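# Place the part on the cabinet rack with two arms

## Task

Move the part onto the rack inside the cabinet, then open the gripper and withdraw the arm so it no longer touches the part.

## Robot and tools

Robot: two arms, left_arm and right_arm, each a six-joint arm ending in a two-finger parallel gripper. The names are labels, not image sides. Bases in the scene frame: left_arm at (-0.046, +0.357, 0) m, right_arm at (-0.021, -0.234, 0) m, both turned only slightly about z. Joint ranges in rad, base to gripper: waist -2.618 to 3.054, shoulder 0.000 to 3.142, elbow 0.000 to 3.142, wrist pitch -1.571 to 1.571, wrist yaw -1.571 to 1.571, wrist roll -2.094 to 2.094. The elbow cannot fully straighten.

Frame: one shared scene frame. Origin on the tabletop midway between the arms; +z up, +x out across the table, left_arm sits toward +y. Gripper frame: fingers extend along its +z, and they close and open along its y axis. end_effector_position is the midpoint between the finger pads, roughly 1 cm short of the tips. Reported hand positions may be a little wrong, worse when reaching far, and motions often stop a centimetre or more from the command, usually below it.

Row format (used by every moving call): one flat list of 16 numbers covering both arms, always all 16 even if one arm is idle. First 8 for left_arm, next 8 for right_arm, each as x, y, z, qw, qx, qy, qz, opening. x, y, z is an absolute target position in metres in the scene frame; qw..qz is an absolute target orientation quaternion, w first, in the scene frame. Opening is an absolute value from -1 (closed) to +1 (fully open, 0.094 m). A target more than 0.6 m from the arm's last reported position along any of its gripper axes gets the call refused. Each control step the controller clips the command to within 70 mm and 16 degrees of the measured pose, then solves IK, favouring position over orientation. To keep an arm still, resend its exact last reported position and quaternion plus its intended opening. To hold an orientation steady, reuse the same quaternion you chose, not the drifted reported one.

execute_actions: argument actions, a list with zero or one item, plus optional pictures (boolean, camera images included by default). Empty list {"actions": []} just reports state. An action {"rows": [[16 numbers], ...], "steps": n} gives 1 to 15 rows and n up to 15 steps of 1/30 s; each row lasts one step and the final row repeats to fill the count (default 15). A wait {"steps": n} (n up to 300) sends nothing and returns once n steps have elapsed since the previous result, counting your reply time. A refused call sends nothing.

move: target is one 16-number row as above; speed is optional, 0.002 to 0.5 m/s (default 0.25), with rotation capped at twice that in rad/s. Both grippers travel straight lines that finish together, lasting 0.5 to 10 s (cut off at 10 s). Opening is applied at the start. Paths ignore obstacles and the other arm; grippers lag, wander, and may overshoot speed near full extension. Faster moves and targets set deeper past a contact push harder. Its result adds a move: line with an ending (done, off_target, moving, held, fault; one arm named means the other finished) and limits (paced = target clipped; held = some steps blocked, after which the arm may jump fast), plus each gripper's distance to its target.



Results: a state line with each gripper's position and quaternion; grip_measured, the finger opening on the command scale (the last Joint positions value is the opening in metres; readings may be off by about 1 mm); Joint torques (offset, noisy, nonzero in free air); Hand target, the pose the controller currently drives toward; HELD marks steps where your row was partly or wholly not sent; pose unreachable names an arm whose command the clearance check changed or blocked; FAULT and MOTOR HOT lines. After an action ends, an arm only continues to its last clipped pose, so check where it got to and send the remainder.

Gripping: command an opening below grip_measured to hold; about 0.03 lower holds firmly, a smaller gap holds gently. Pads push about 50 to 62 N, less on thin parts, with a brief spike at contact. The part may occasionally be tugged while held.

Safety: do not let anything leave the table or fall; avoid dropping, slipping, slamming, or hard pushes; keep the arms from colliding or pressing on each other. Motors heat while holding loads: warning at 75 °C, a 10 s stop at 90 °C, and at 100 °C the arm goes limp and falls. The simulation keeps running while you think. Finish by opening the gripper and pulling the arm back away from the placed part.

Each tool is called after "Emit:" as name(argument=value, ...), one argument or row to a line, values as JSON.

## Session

Emit:
execute_actions(
  actions=[],
)

Scene clock: 0.00 s of 4480.00 s.
left_arm: end_effector_position=(+0.1669, +0.4054, +0.1627) grip_measured=+1.000 end_effector_quat_wxyz=(+0.562, +0.238, +0.759, +0.227) | right_arm: end_effector_position=(+0.3702, -0.3921, +0.3517) grip_measured=+1.000 end_effector_quat_wxyz=(+0.516, +0.186, +0.771, -0.323)
Joint positions: left_arm=[ 0.594  0.047  0.22  -0.494  0.567  0.864  0.094] | right_arm=[-0.236  1.336  1.275 -0.267  0.637 -0.123  0.094]
Joint velocities: left_arm=[-0.002  0.002  0.002 -0.081  0.007  0.022  0.   ] | right_arm=[-0.012  0.017  0.002 -0.095  0.081  0.022  0.   ]
Joint torques (N m, as the arm reports them, + toward a larger angle): no reading
Motor temperatures (°C, as the motors report them): left_arm=[29 36 34 40 30 28] | right_arm=[31 31 34 35 32 32]
Hand target (left_arm): +0.167, +0.404, +0.172; +0.569, +0.240, +0.751, +0.233
Hand target (right_arm): +0.368, -0.392, +0.355; +0.518, +0.188, +0.769, -0.323

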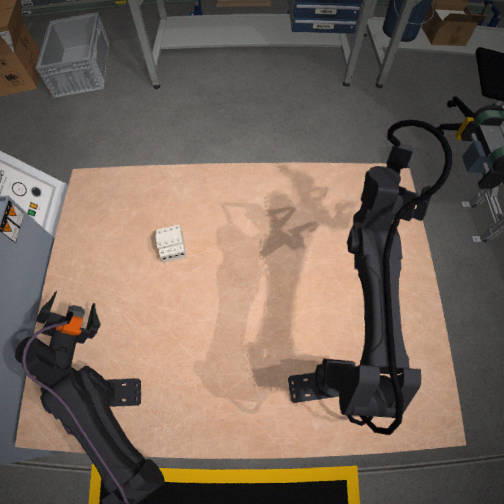

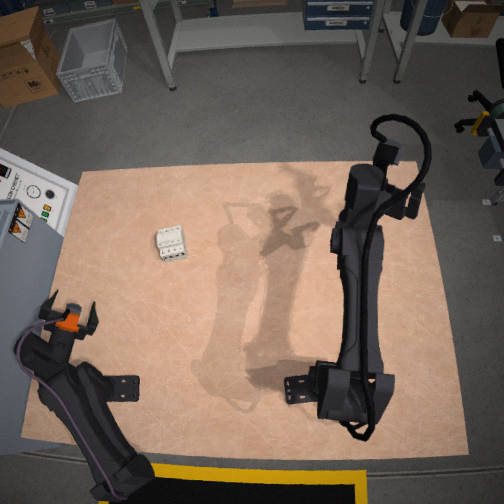

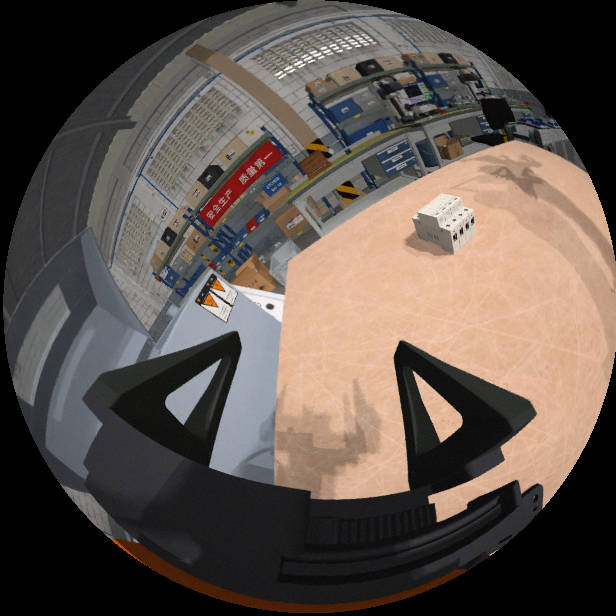

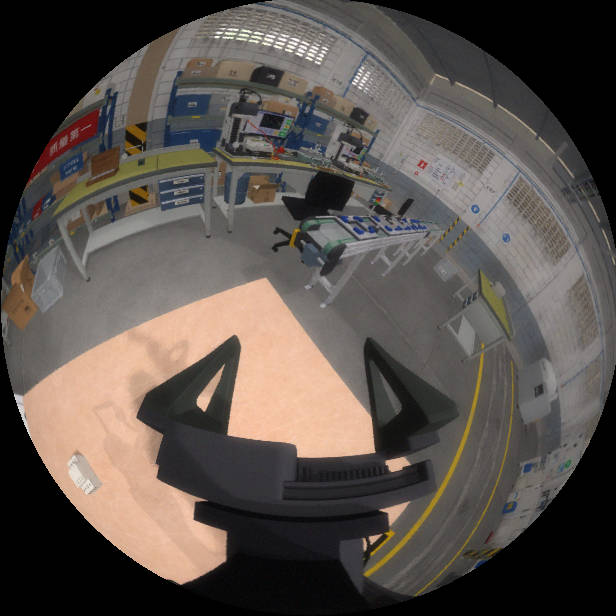

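Emit:
zoom_image(
  camera="cam_head_left",
  region=[120, 190, 220, 290],
)

Region (120, 190, 220, 290) of cam_head_left's 504x504 image, scaled by 5.040, with more detail than that image has.

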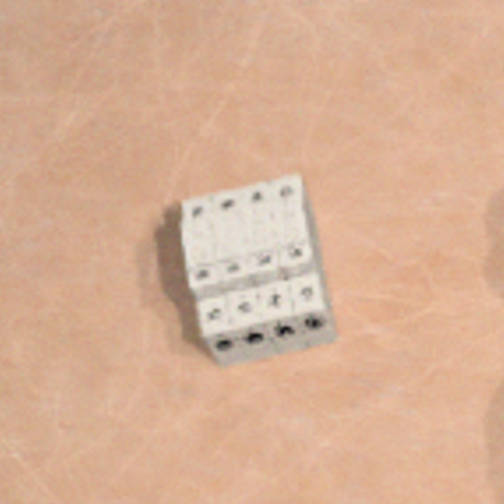

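Emit:
move(
  target=[0.345,0.183,0.11,0.407,-0.111,0.905,0.05,1,0.368,-0.392,0.355,0.518,0.188,0.769,-0.323,1],
)

Scene clock: 5.40 s of 4480.00 s.
left_arm: end_effector_position=(+0.3465, +0.1900, +0.0942) grip_measured=+1.000 end_effector_quat_wxyz=(+0.394, -0.109, +0.911, +0.053) | right_arm: end_effector_position=(+0.3702, -0.3921, +0.3517) grip_measured=+1.000 end_effector_quat_wxyz=(+0.516, +0.186, +0.771, -0.323)
Joint positions: left_arm=[-0.723  1.741  1.075 -0.319 -0.608 -0.695  0.094] | right_arm=[-0.236  1.336  1.275 -0.267  0.637 -0.123  0.094]
Joint velocities: left_arm=[ 0.002 -0.027  0.012 -0.11  -0.007 -0.022  0.   ] | right_arm=[-0.012 -0.022 -0.017 -0.022 -0.022  0.007  0.   ]
Joint torques (N m, as the arm reports them, + toward a larger angle): left_arm=[-0.7  -6.87  7.96  0.9  -0.34 -0.09] | right_arm=[ 0.1  -5.66  8.94  1.59  0.14  0.02]
Motor temperatures (°C, as the motors report them): left_arm=[29 36 35 42 30 28] | right_arm=[31 31 35 36 32 32]
Hand target (left_arm): +0.351, +0.183, +0.105; +0.403, -0.114, +0.907, +0.045
Hand target (right_arm): +0.368, -0.392, +0.355; +0.518, +0.188, +0.769, -0.323
Off the commanded pose (left_arm): 0.017 m, 2 deg.
Off the commanded pose (right_arm): 0.004 m, 0 deg.
move: off_target (left_arm); limits=paced

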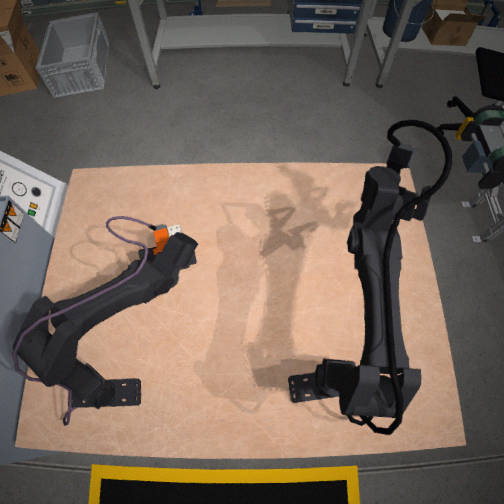

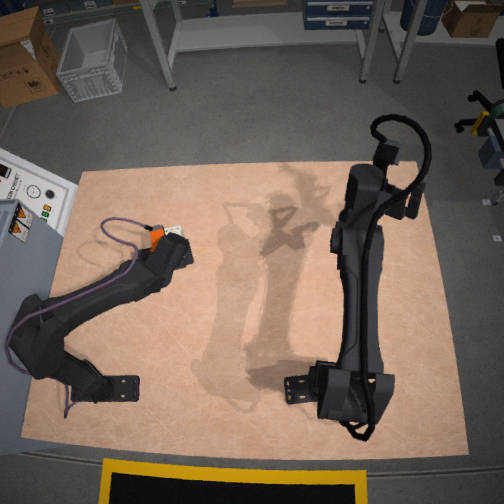

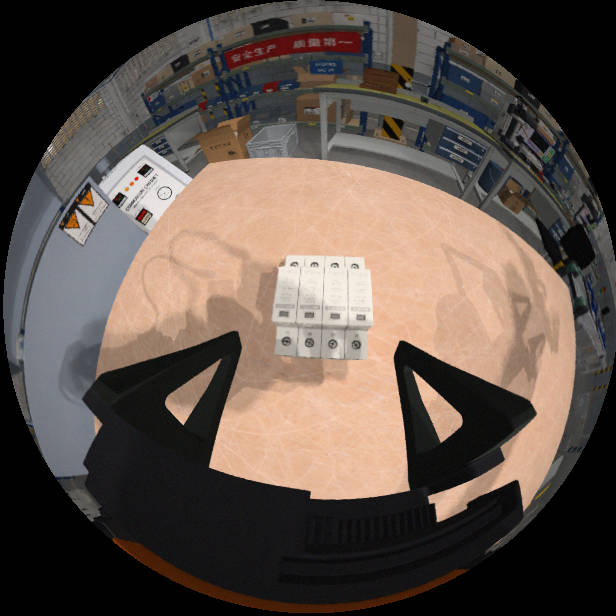

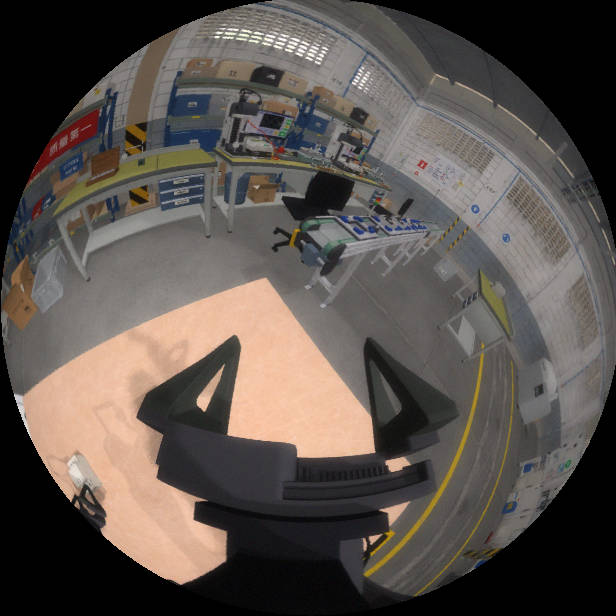

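Emit:
move(
  target=[0.408,0.196,0.062,0.412,-0.111,0.903,0.05,1,0.368,-0.392,0.355,0.518,0.188,0.769,-0.323,1],
  speed=0.1,
)

Scene clock: 8.60 s of 4480.00 s.
left_arm: end_effector_position=(+0.3935, +0.2010, +0.0458) grip_measured=+1.000 end_effector_quat_wxyz=(+0.391, -0.104, +0.913, +0.062) | right_arm: end_effector_position=(+0.3702, -0.3921, +0.3517) grip_measured=+1.000 end_effector_quat_wxyz=(+0.516, +0.186, +0.771, -0.323)
Joint positions: left_arm=[-0.624  1.945  1.121 -0.12  -0.558 -0.589  0.094] | right_arm=[-0.236  1.336  1.275 -0.267  0.637 -0.123  0.094]
Joint velocities: left_arm=[ 0.012  0.007 -0.002  0.022 -0.007  0.007  0.   ] | right_arm=[ 0.007  0.007  0.022 -0.022 -0.066 -0.007  0.   ]
Joint torques (N m, as the arm reports them, + toward a larger angle): left_arm=[ 0.56 -8.31  7.67  1.24 -0.3   0.11] | right_arm=[ 0.14 -5.62  8.93  1.57  0.14  0.03]
Motor temperatures (°C, as the motors report them): left_arm=[29 37 35 42 30 28] | right_arm=[31 32 36 36 32 32]
Hand target (left_arm): +0.407, +0.198, +0.062; +0.413, -0.111, +0.903, +0.050
Hand target (right_arm): +0.368, -0.392, +0.355; +0.518, +0.188, +0.769, -0.323
Off the commanded pose (left_arm): 0.022 m, 3 deg.
Off the commanded pose (right_arm): 0.004 m, 0 deg.
move: off_target (left_arm)

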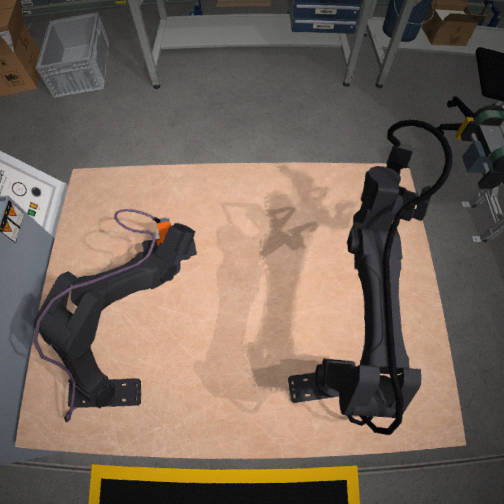

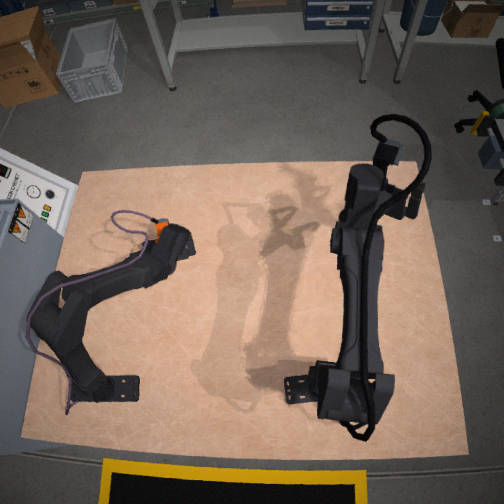

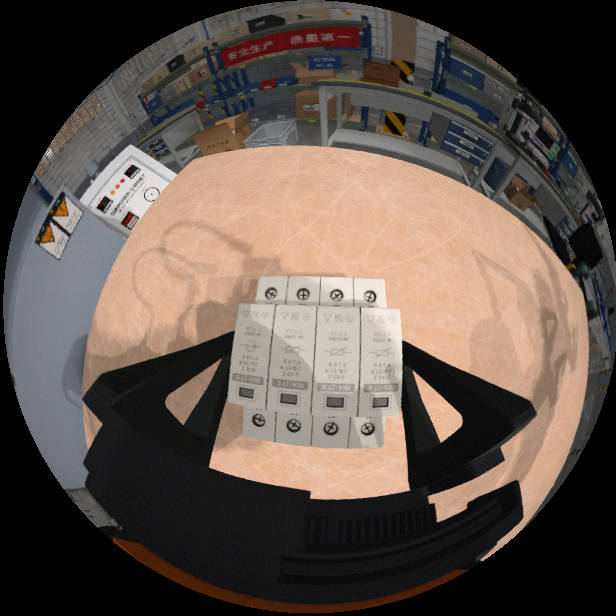

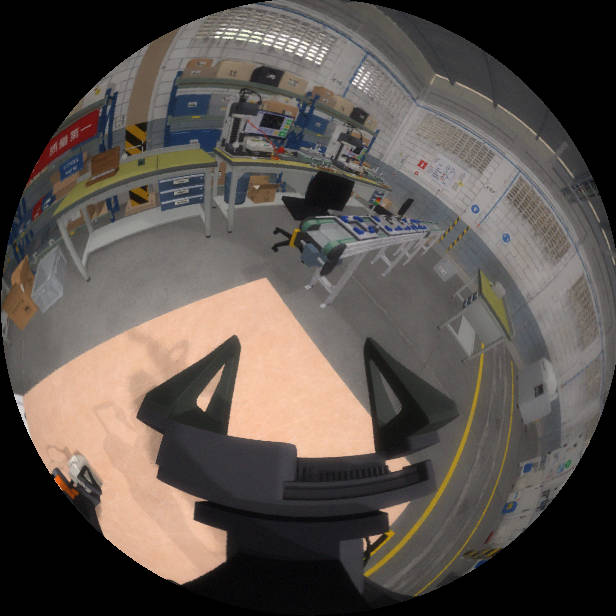

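Emit:
execute_actions(
  actions=[
    {"rows":[[0.42,0.199,0.066,0.412,-0.111,0.903,0.05,1,0.368,-0.392,0.355,0.518,0.188,0.769,-0.323,1],[0.42,0.199,0.066,0.412,-0.111,0.903,0.05,1,0.368,-0.392,0.355,0.518,0.188,0.769,-0.323,1],[0.42,0.199,0.066,0.412,-0.111,0.903,0.05,1,0.368,-0.392,0.355,0.518,0.188,0.769,-0.323,1],[0.42,0.199,0.066,0.412,-0.111,0.903,0.05,1,0.368,-0.392,0.355,0.518,0.188,0.769,-0.323,1],[0.42,0.199,0.066,0.412,-0.111,0.903,0.05,1,0.368,-0.392,0.355,0.518,0.188,0.769,-0.323,1],[0.42,0.199,0.066,0.412,-0.111,0.903,0.05,1,0.368,-0.392,0.355,0.518,0.188,0.769,-0.323,1],[0.42,0.199,0.066,0.412,-0.111,0.903,0.05,0.485,0.368,-0.392,0.355,0.518,0.188,0.769,-0.323,1]],"steps":15},
  ],
)

Scene clock: 10.70 s of 4480.00 s.
left_arm: end_effector_position=(+0.4096, +0.2025, +0.0554) grip_measured=+0.530 end_effector_quat_wxyz=(+0.399, -0.110, +0.909, +0.057) | right_arm: end_effector_position=(+0.3702, -0.3921, +0.3517) grip_measured=+1.000 end_effector_quat_wxyz=(+0.516, +0.186, +0.771, -0.323)
Joint positions: left_arm=[-0.601  1.962  1.174 -0.125 -0.549 -0.573  0.072] | right_arm=[-0.236  1.336  1.275 -0.267  0.637 -0.123  0.094]
Joint velocities: left_arm=[-0.007  0.007 -0.002 -0.051 -0.051 -0.007 -0.   ] | right_arm=[-0.017  0.002  0.002 -0.051 -0.037  0.022  0.   ]
Joint torques (N m, as the arm reports them, + toward a larger angle): left_arm=[ 0.39 -8.27  7.55  1.16 -0.25  0.13] | right_arm=[ 0.16 -5.64  8.94  1.57  0.14  0.02]
Motor temperatures (°C, as the motors report them): left_arm=[29 37 36 42 30 28] | right_arm=[31 32 36 37 32 32]
Hand target (left_arm): +0.420, +0.200, +0.066; +0.412, -0.111, +0.903, +0.050
Hand target (right_arm): +0.368, -0.392, +0.355; +0.518, +0.188, +0.769, -0.323
Off the commanded pose (left_arm): 0.015 m, 2 deg.
Off the commanded pose (right_arm): 0.004 m, 0 deg.
Steps of this call (steps 1 to 48: nothing new was sent; steps 49 to 63: all 15 steps of this action). Readings (end_effector_position):
49: left_arm (+0.3945, +0.2006, +0.0463) | right_arm (+0.3702, -0.3921, +0.3517)
50: left_arm (+0.3973, +0.2000, +0.0473) | right_arm (+0.3702, -0.3921, +0.3517)
52: left_arm (+0.4039, +0.2001, +0.0506) | right_arm (+0.3702, -0.3921, +0.3517)
56: left_arm (+0.4093, +0.2023, +0.0555) | right_arm (+0.3702, -0.3921, +0.3517)
63: the state above

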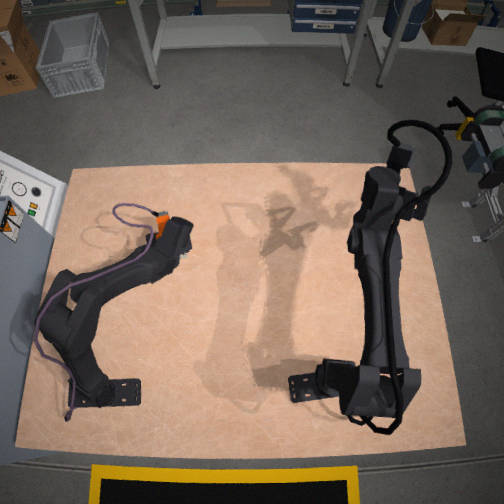

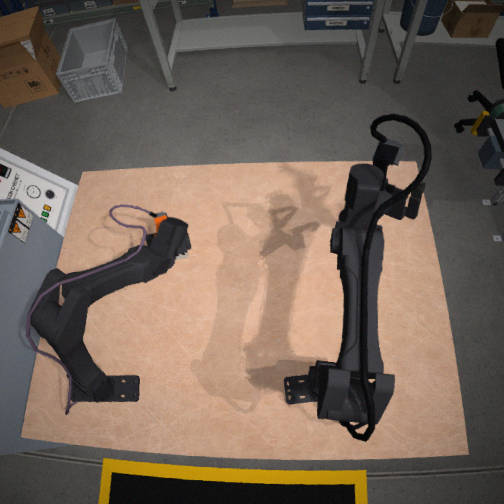

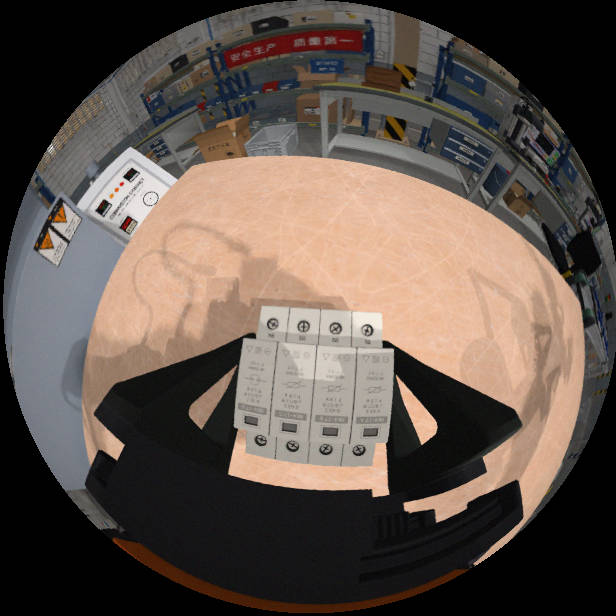

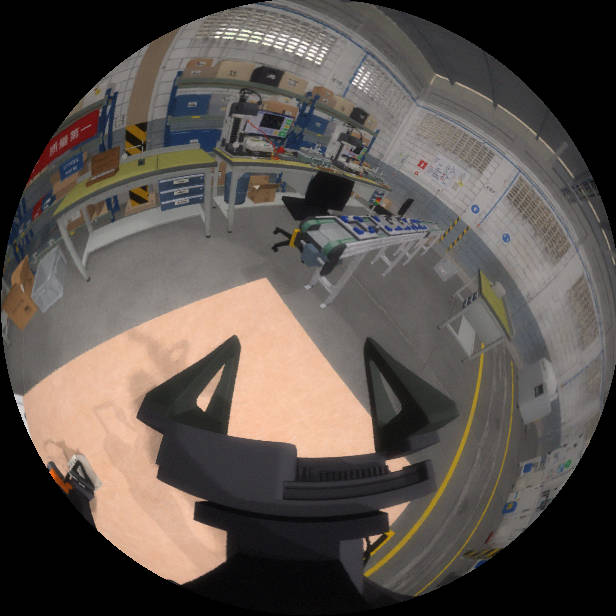

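Emit:
move(
  target=[0.30,0.38,0.34,0.37,-0.3,0.85,0.13,0.485,0.368,-0.392,0.355,0.518,0.188,0.769,-0.323,1],
)

Emit:
move(
  target=[-0.03,0.72,0.43,0.335,-0.623,0.623,0.335,0.485,0.368,-0.392,0.355,0.518,0.188,0.769,-0.323,1],
)

Scene clock: 14.07 s of 4480.00 s.
left_arm: end_effector_position=(+0.2908, +0.3724, +0.3157) grip_measured=+0.530 end_effector_quat_wxyz=(+0.335, -0.285, +0.888, +0.136) | right_arm: end_effector_position=(+0.3702, -0.3921, +0.3517) grip_measured=+1.000 end_effector_quat_wxyz=(+0.516, +0.186, +0.771, -0.323)
Joint positions: left_arm=[-0.328  1.503  1.792 -1.372 -0.579 -0.726  0.072] | right_arm=[-0.236  1.336  1.275 -0.267  0.637 -0.123  0.094]
Joint velocities: left_arm=[-0.002  0.002 -0.002 -0.051 -0.037  0.007 -0.001] | right_arm=[-0.012  0.007 -0.032 -0.022  0.066 -0.022  0.   ]
Joint torques (N m, as the arm reports them, + toward a larger angle): left_arm=[ 0.47 -5.26  8.42  1.15 -0.68 -0.08] | right_arm=[ 0.14 -5.66  8.93  1.57  0.15  0.03]
Motor temperatures (°C, as the motors report them): left_arm=[29 38 36 43 31 28] | right_arm=[31 32 36 37 32 32]
Hand target (left_arm): +0.295, +0.380, +0.341; +0.376, -0.306, +0.864, +0.132
Hand target (right_arm): +0.368, -0.392, +0.355; +0.518, +0.188, +0.769, -0.323
Off the commanded pose (left_arm): 0.027 m, 6 deg.
Off the commanded pose (right_arm): 0.004 m, 0 deg.
move: off_target (left_arm)

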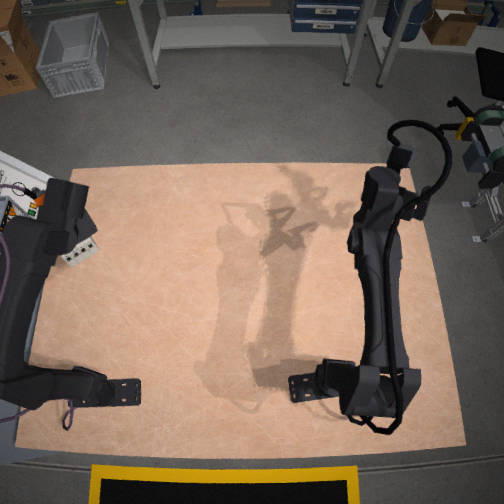

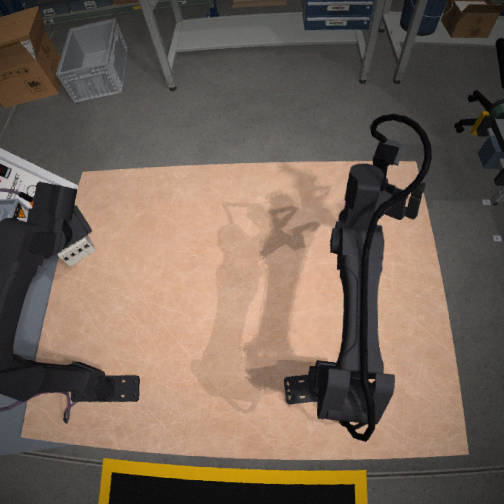

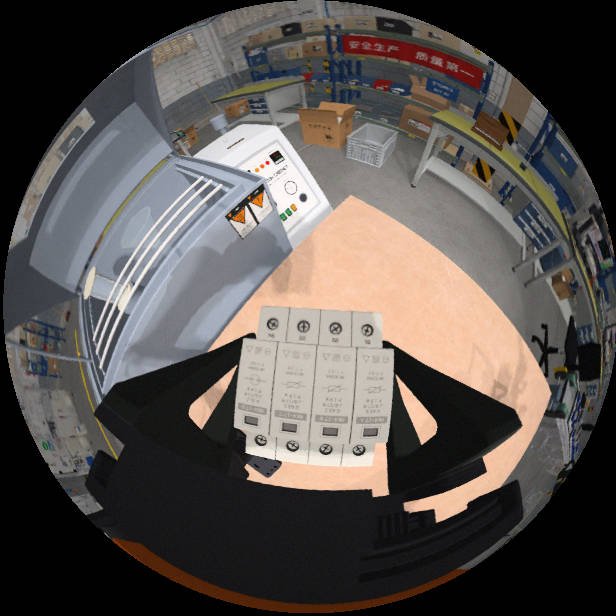

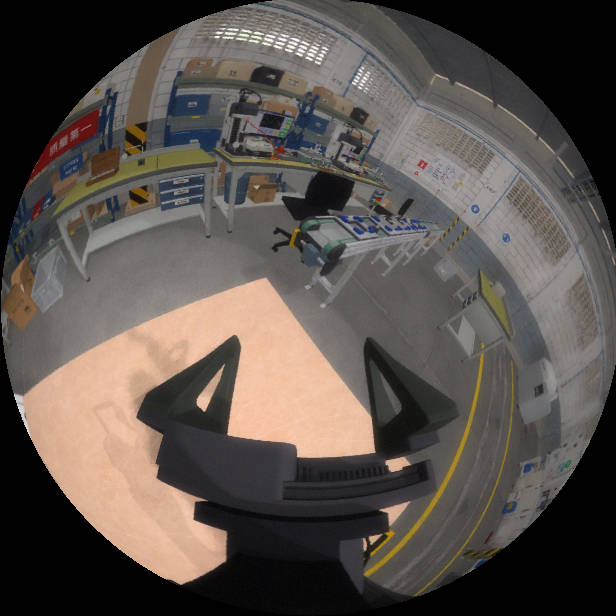

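Scene clock: 16.63 s of 4480.00 s.
left_arm: end_effector_position=(-0.0358, +0.7103, +0.3876) grip_measured=+0.530 end_effector_quat_wxyz=(-0.285, +0.645, -0.647, -0.290) | right_arm: end_effector_position=(+0.3702, -0.3921, +0.3517) grip_measured=+1.000 end_effector_quat_wxyz=(+0.516, +0.186, +0.771, -0.323)
Joint positions: left_arm=[ 1.439  1.44   1.959 -1.253 -0.047 -0.032  0.072] | right_arm=[-0.236  1.336  1.275 -0.267  0.637 -0.123  0.094]
Joint velocities: left_arm=[-0.007 -0.022 -0.002 -0.007  0.007  0.037 -0.   ] | right_arm=[-0.007 -0.002  0.002  0.051 -0.007 -0.081  0.   ]
Joint torques (N m, as the arm reports them, + toward a larger angle): left_arm=[ 0.43 -5.12  8.46  2.16 -0.01  0.09] | right_arm=[ 0.16 -5.65  8.95  1.56  0.14  0.02]
Motor temperatures (°C, as the motors report them): left_arm=[29 38 36 43 31 28] | right_arm=[31 32 36 38 32 32]
Hand target (left_arm): -0.037, +0.716, +0.431; -0.338, +0.620, -0.622, -0.339
Hand target (right_arm): +0.368, -0.392, +0.355; +0.518, +0.188, +0.769, -0.323
Off the commanded pose (left_arm): 0.044 m, 9 deg.
Off the commanded pose (right_arm): 0.004 m, 0 deg.
move: off_target (left_arm)

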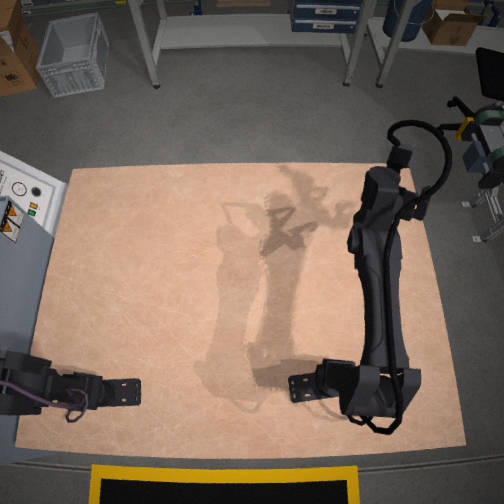

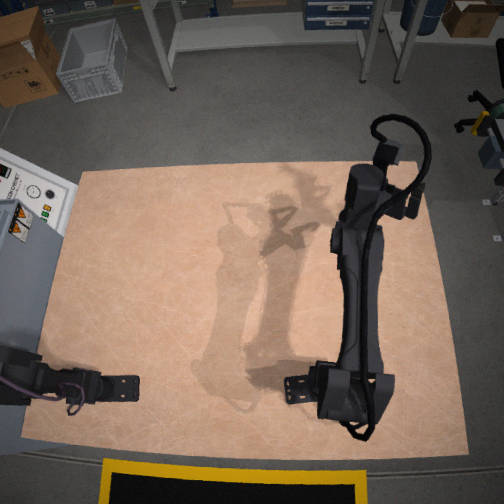

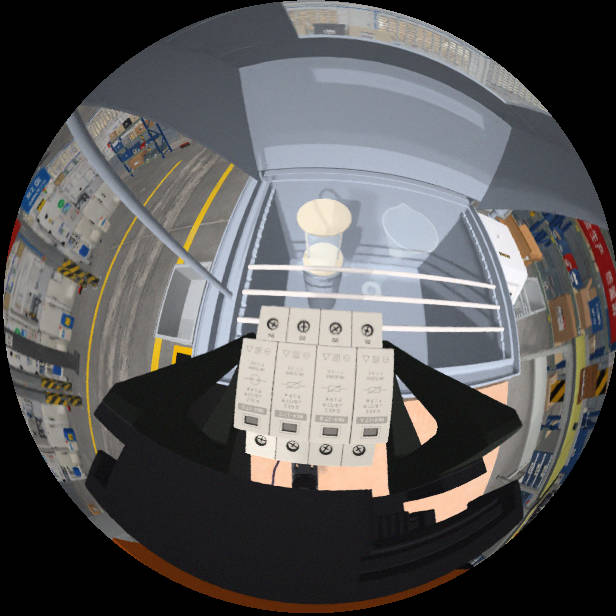

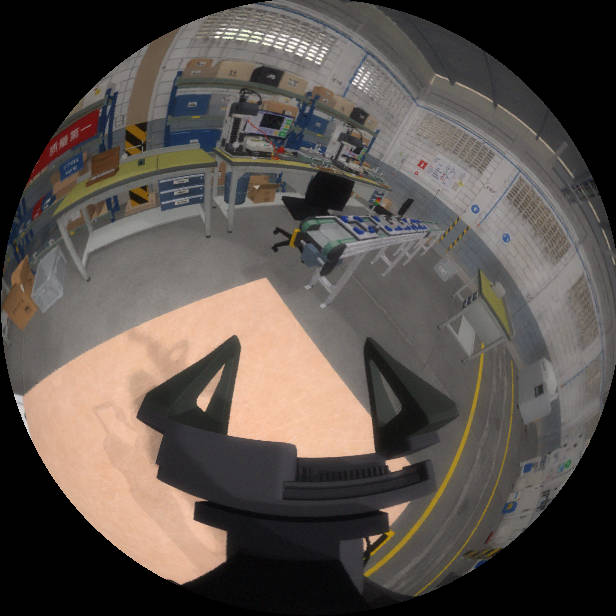

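Emit:
move(
  target=[-0.04,0.865,0.375,0.35,-0.614,0.614,0.35,0.485,0.368,-0.392,0.355,0.518,0.188,0.769,-0.323,1],
  speed=0.12,
)

Emit:
move(
  target=[-0.04,0.872,0.325,0.35,-0.614,0.614,0.35,0.485,0.368,-0.392,0.355,0.518,0.188,0.769,-0.323,1],
  speed=0.04,
)

Scene clock: 20.43 s of 4480.00 s.
left_arm: end_effector_position=(-0.0386, +0.8473, +0.3169) grip_measured=+0.530 end_effector_quat_wxyz=(-0.290, +0.644, -0.645, -0.293) | right_arm: end_effector_position=(+0.3702, -0.3921, +0.3517) grip_measured=+1.000 end_effector_quat_wxyz=(+0.516, +0.186, +0.771, -0.323)
Joint positions: left_arm=[ 1.469  1.775  1.96  -0.906 -0.022 -0.014  0.072] | right_arm=[-0.236  1.336  1.275 -0.267  0.637 -0.123  0.094]
Joint velocities: left_arm=[ 0.007  0.007 -0.007  0.022  0.007  0.007 -0.   ] | right_arm=[ 0.002 -0.007 -0.002 -0.051  0.007  0.081  0.   ]
Joint torques (N m, as the arm reports them, + toward a larger angle): left_arm=[ 0.74 -9.36  9.79  2.26  0.02  0.1 ] | right_arm=[ 0.09 -5.63  8.92  1.57  0.15  0.02]
Motor temperatures (°C, as the motors report them): left_arm=[29 39 37 45 31 28] | right_arm=[31 32 37 38 32 32]
Hand target (left_arm): -0.042, +0.857, +0.375; -0.348, +0.614, -0.615, -0.351
Hand target (right_arm): +0.368, -0.392, +0.355; +0.518, +0.188, +0.769, -0.323
Off the commanded pose (left_arm): 0.061 m, 11 deg.
Off the commanded pose (right_arm): 0.004 m, 0 deg.
move: off_target (left_arm)

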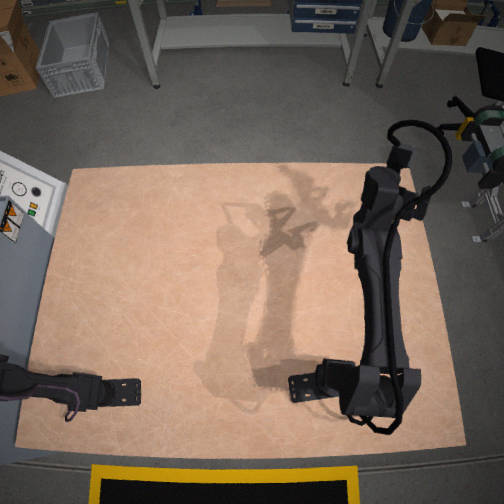

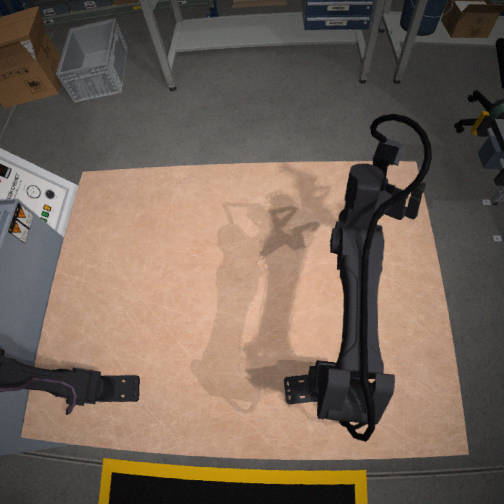

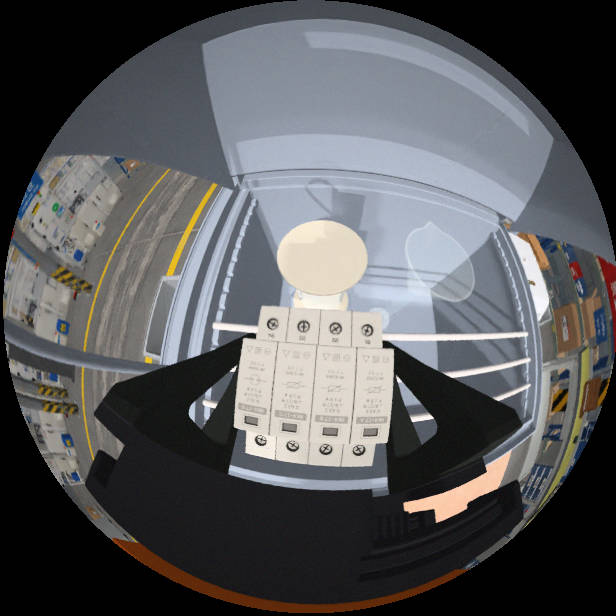

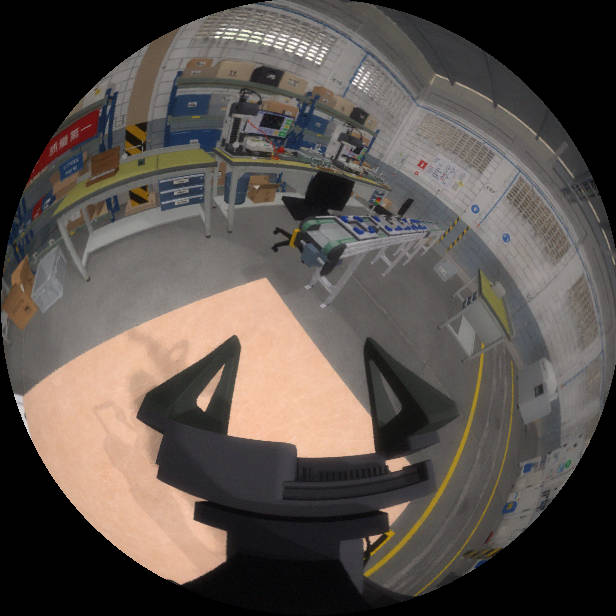

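Scene clock: 23.00 s of 4480.00 s.
left_arm: end_effector_position=(-0.0383, +0.8590, +0.2644) grip_measured=+0.530 end_effector_quat_wxyz=(-0.287, +0.645, -0.646, -0.290) | right_arm: end_effector_position=(+0.3702, -0.3921, +0.3517) grip_measured=+1.000 end_effector_quat_wxyz=(+0.516, +0.186, +0.771, -0.323)
Joint positions: left_arm=[ 1.469  1.761  1.73  -0.7   -0.022 -0.014  0.072] | right_arm=[-0.236  1.336  1.275 -0.267  0.637 -0.123  0.094]
Joint velocities: left_arm=[-0.032 -0.007 -0.012 -0.007 -0.022  0.007 -0.   ] | right_arm=[-0.007  0.012  0.012  0.007 -0.022 -0.022  0.   ]
Joint torques (N m, as the arm reports them, + toward a larger angle): left_arm=[  0.41 -11.95   7.74   2.29   0.     0.07] | right_arm=[ 0.14 -5.66  8.97  1.58  0.14  0.01]
Motor temperatures (°C, as the motors report them): left_arm=[29 40 37 46 31 28] | right_arm=[31 32 37 38 32 32]
Hand target (left_arm): -0.040, +0.865, +0.326; -0.348, +0.615, -0.615, -0.350
Hand target (right_arm): +0.368, -0.392, +0.355; +0.518, +0.188, +0.769, -0.323
Off the commanded pose (left_arm): 0.062 m, 11 deg.
Off the commanded pose (right_arm): 0.004 m, 0 deg.
move: off_target (left_arm)

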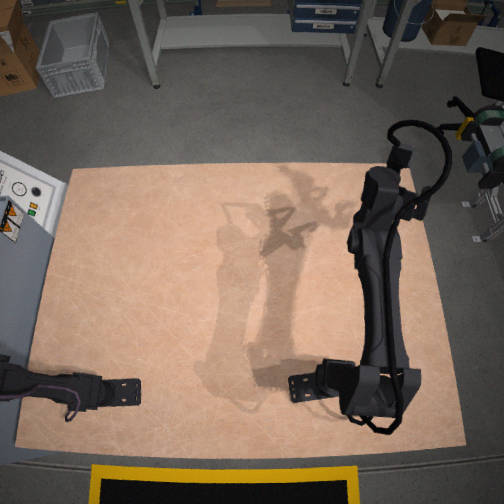

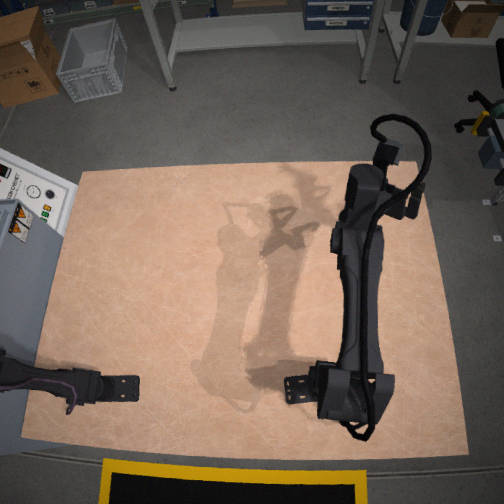

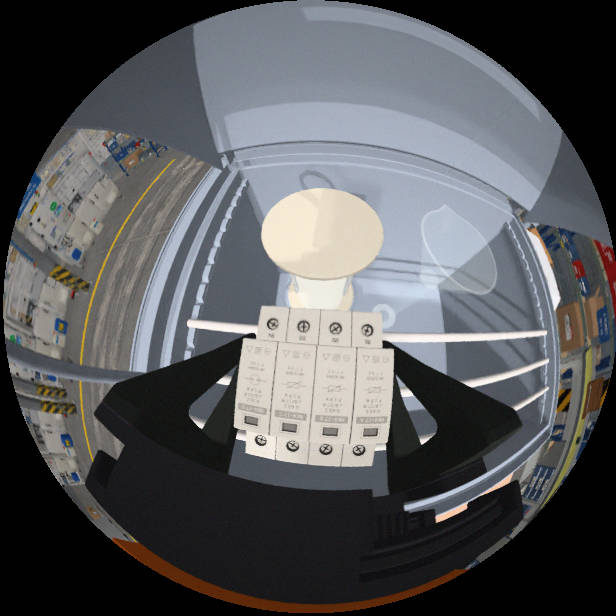

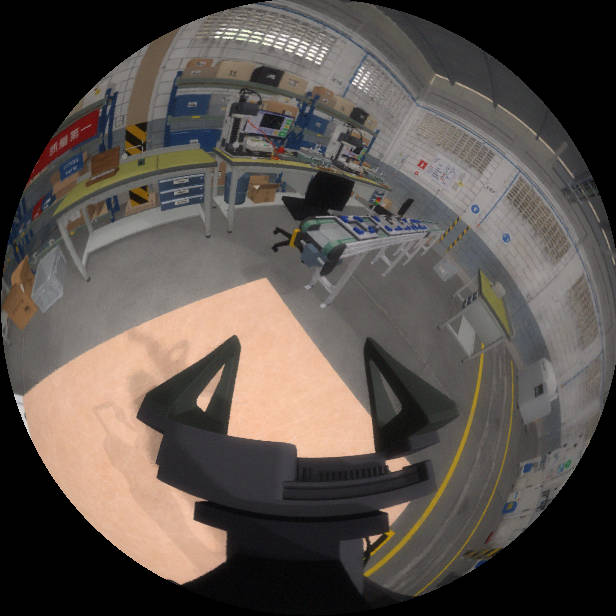

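Emit:
move(
  target=[-0.04,0.843,0.312,0.355,-0.611,0.611,0.355,0.485,0.368,-0.392,0.355,0.518,0.188,0.769,-0.323,1],
  speed=0.03,
)

Scene clock: 27.93 s of 4480.00 s.
left_arm: end_effector_position=(-0.0392, +0.8295, +0.2563) grip_measured=+0.530 end_effector_quat_wxyz=(-0.295, +0.641, -0.643, -0.299) | right_arm: end_effector_position=(+0.3702, -0.3921, +0.3517) grip_measured=+1.000 end_effector_quat_wxyz=(+0.516, +0.186, +0.771, -0.323)
Joint positions: left_arm=[ 1.469  1.621  1.521 -0.605 -0.023 -0.011  0.072] | right_arm=[-0.236  1.336  1.275 -0.267  0.637 -0.123  0.094]
Joint velocities: left_arm=[-0.007  0.002 -0.007  0.095  0.007  0.007  0.   ] | right_arm=[-0.002  0.002 -0.027  0.081 -0.081  0.095  0.   ]
Joint torques (N m, as the arm reports them, + toward a larger angle): left_arm=[  0.17 -10.51   7.73   2.3   -0.03   0.03] | right_arm=[ 0.14 -5.63  8.95  1.59  0.13  0.03]
Motor temperatures (°C, as the motors report them): left_arm=[29 42 37 47 31 28] | right_arm=[31 32 37 39 32 32]
Hand target (left_arm): -0.040, +0.837, +0.313; -0.353, +0.612, -0.612, -0.355
Hand target (right_arm): +0.368, -0.392, +0.355; +0.518, +0.188, +0.769, -0.323
Off the commanded pose (left_arm): 0.057 m, 11 deg.
Off the commanded pose (right_arm): 0.004 m, 0 deg.
move: off_target (left_arm)

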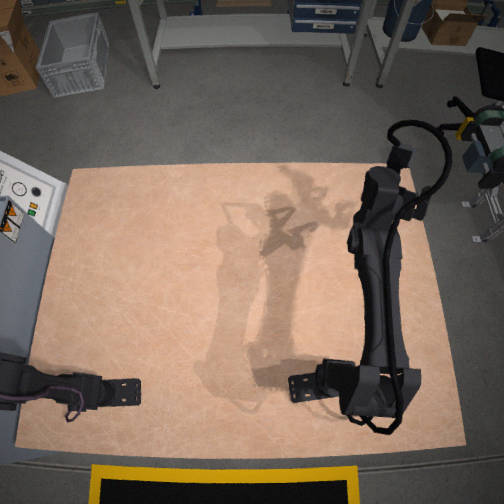

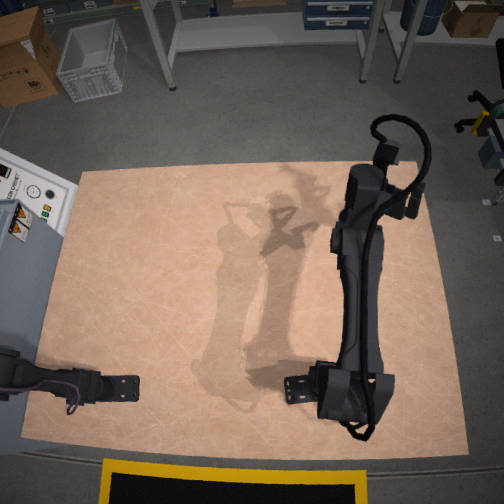

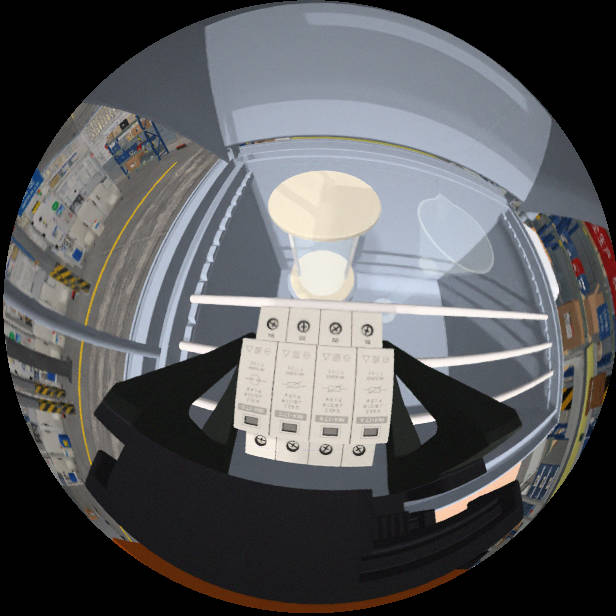

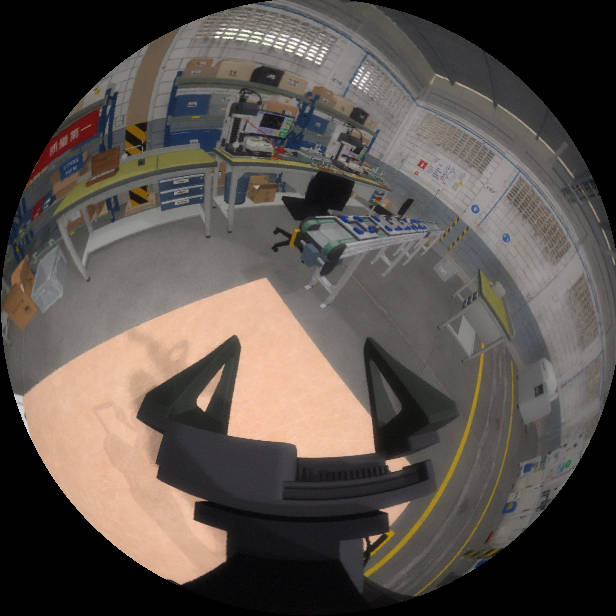

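Matches the earlier view. Lower gently.

Emit:
move(
  target=[-0.04,0.84,0.296,0.355,-0.611,0.611,0.355,0.485,0.368,-0.392,0.355,0.518,0.188,0.769,-0.323,1],
  speed=0.02,
)

Scene clock: 33.67 s of 4480.00 s.
left_arm: end_effector_position=(-0.0388, +0.8257, +0.2463) grip_measured=+0.530 end_effector_quat_wxyz=(-0.299, +0.637, -0.643, -0.303) | right_arm: end_effector_position=(+0.3702, -0.3921, +0.3517) grip_measured=+1.000 end_effector_quat_wxyz=(+0.516, +0.186, +0.771, -0.323)
Joint positions: left_arm=[ 1.469  1.593  1.441 -0.54  -0.021 -0.007  0.072] | right_arm=[-0.236  1.336  1.275 -0.267  0.637 -0.123  0.094]
Joint velocities: left_arm=[ 0.002 -0.002  0.002  0.022  0.037 -0.081 -0.001] | right_arm=[ 0.002  0.012 -0.007  0.051  0.051 -0.007  0.   ]
Joint torques (N m, as the arm reports them, + toward a larger angle): left_arm=[ 0.32 -9.78  7.45  2.34 -0.03  0.  ] | right_arm=[ 0.16 -5.7   8.96  1.56  0.14  0.02]
Motor temperatures (°C, as the motors report them): left_arm=[29 42 37 48 30 28] | right_arm=[31 32 37 39 32 32]
Hand target (left_arm): -0.040, +0.835, +0.297; -0.354, +0.611, -0.612, -0.355
Hand target (right_arm): +0.368, -0.392, +0.355; +0.518, +0.188, +0.769, -0.323
Off the commanded pose (left_arm): 0.052 m, 10 deg.
Off the commanded pose (right_arm): 0.004 m, 0 deg.
move: off_target (left_arm)

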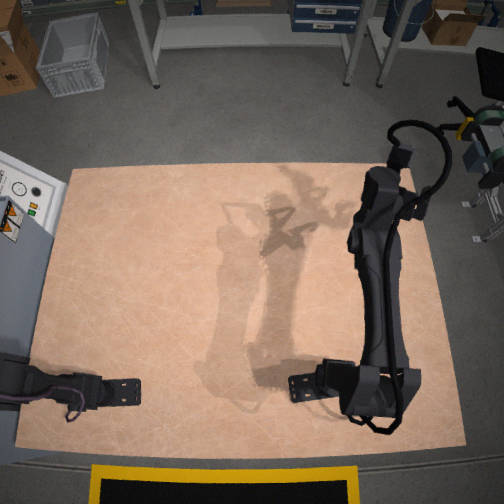

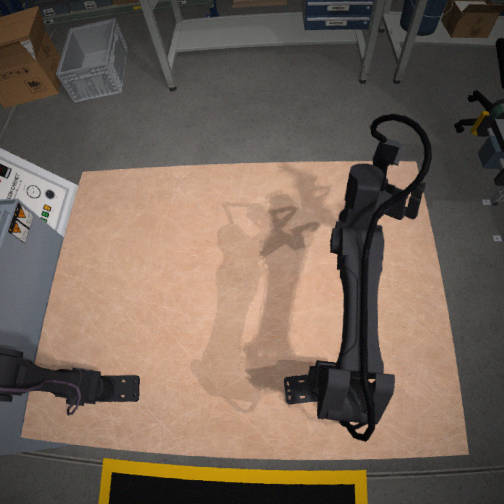

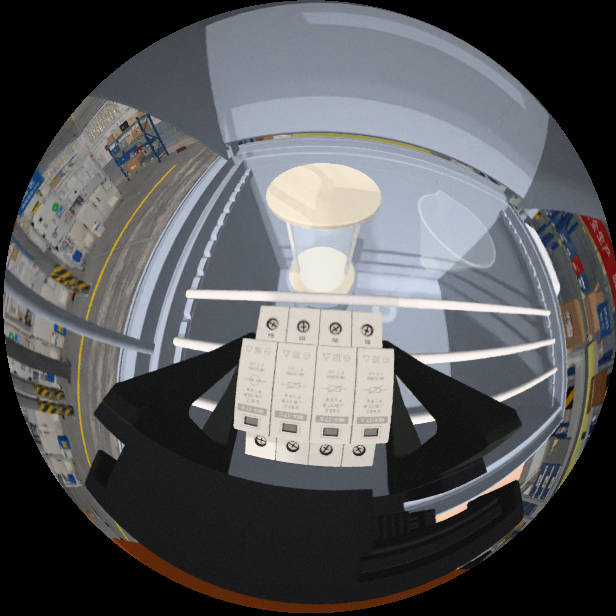

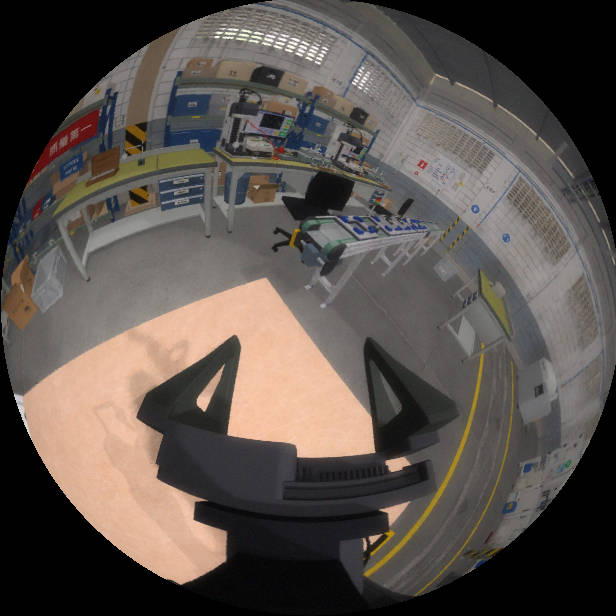

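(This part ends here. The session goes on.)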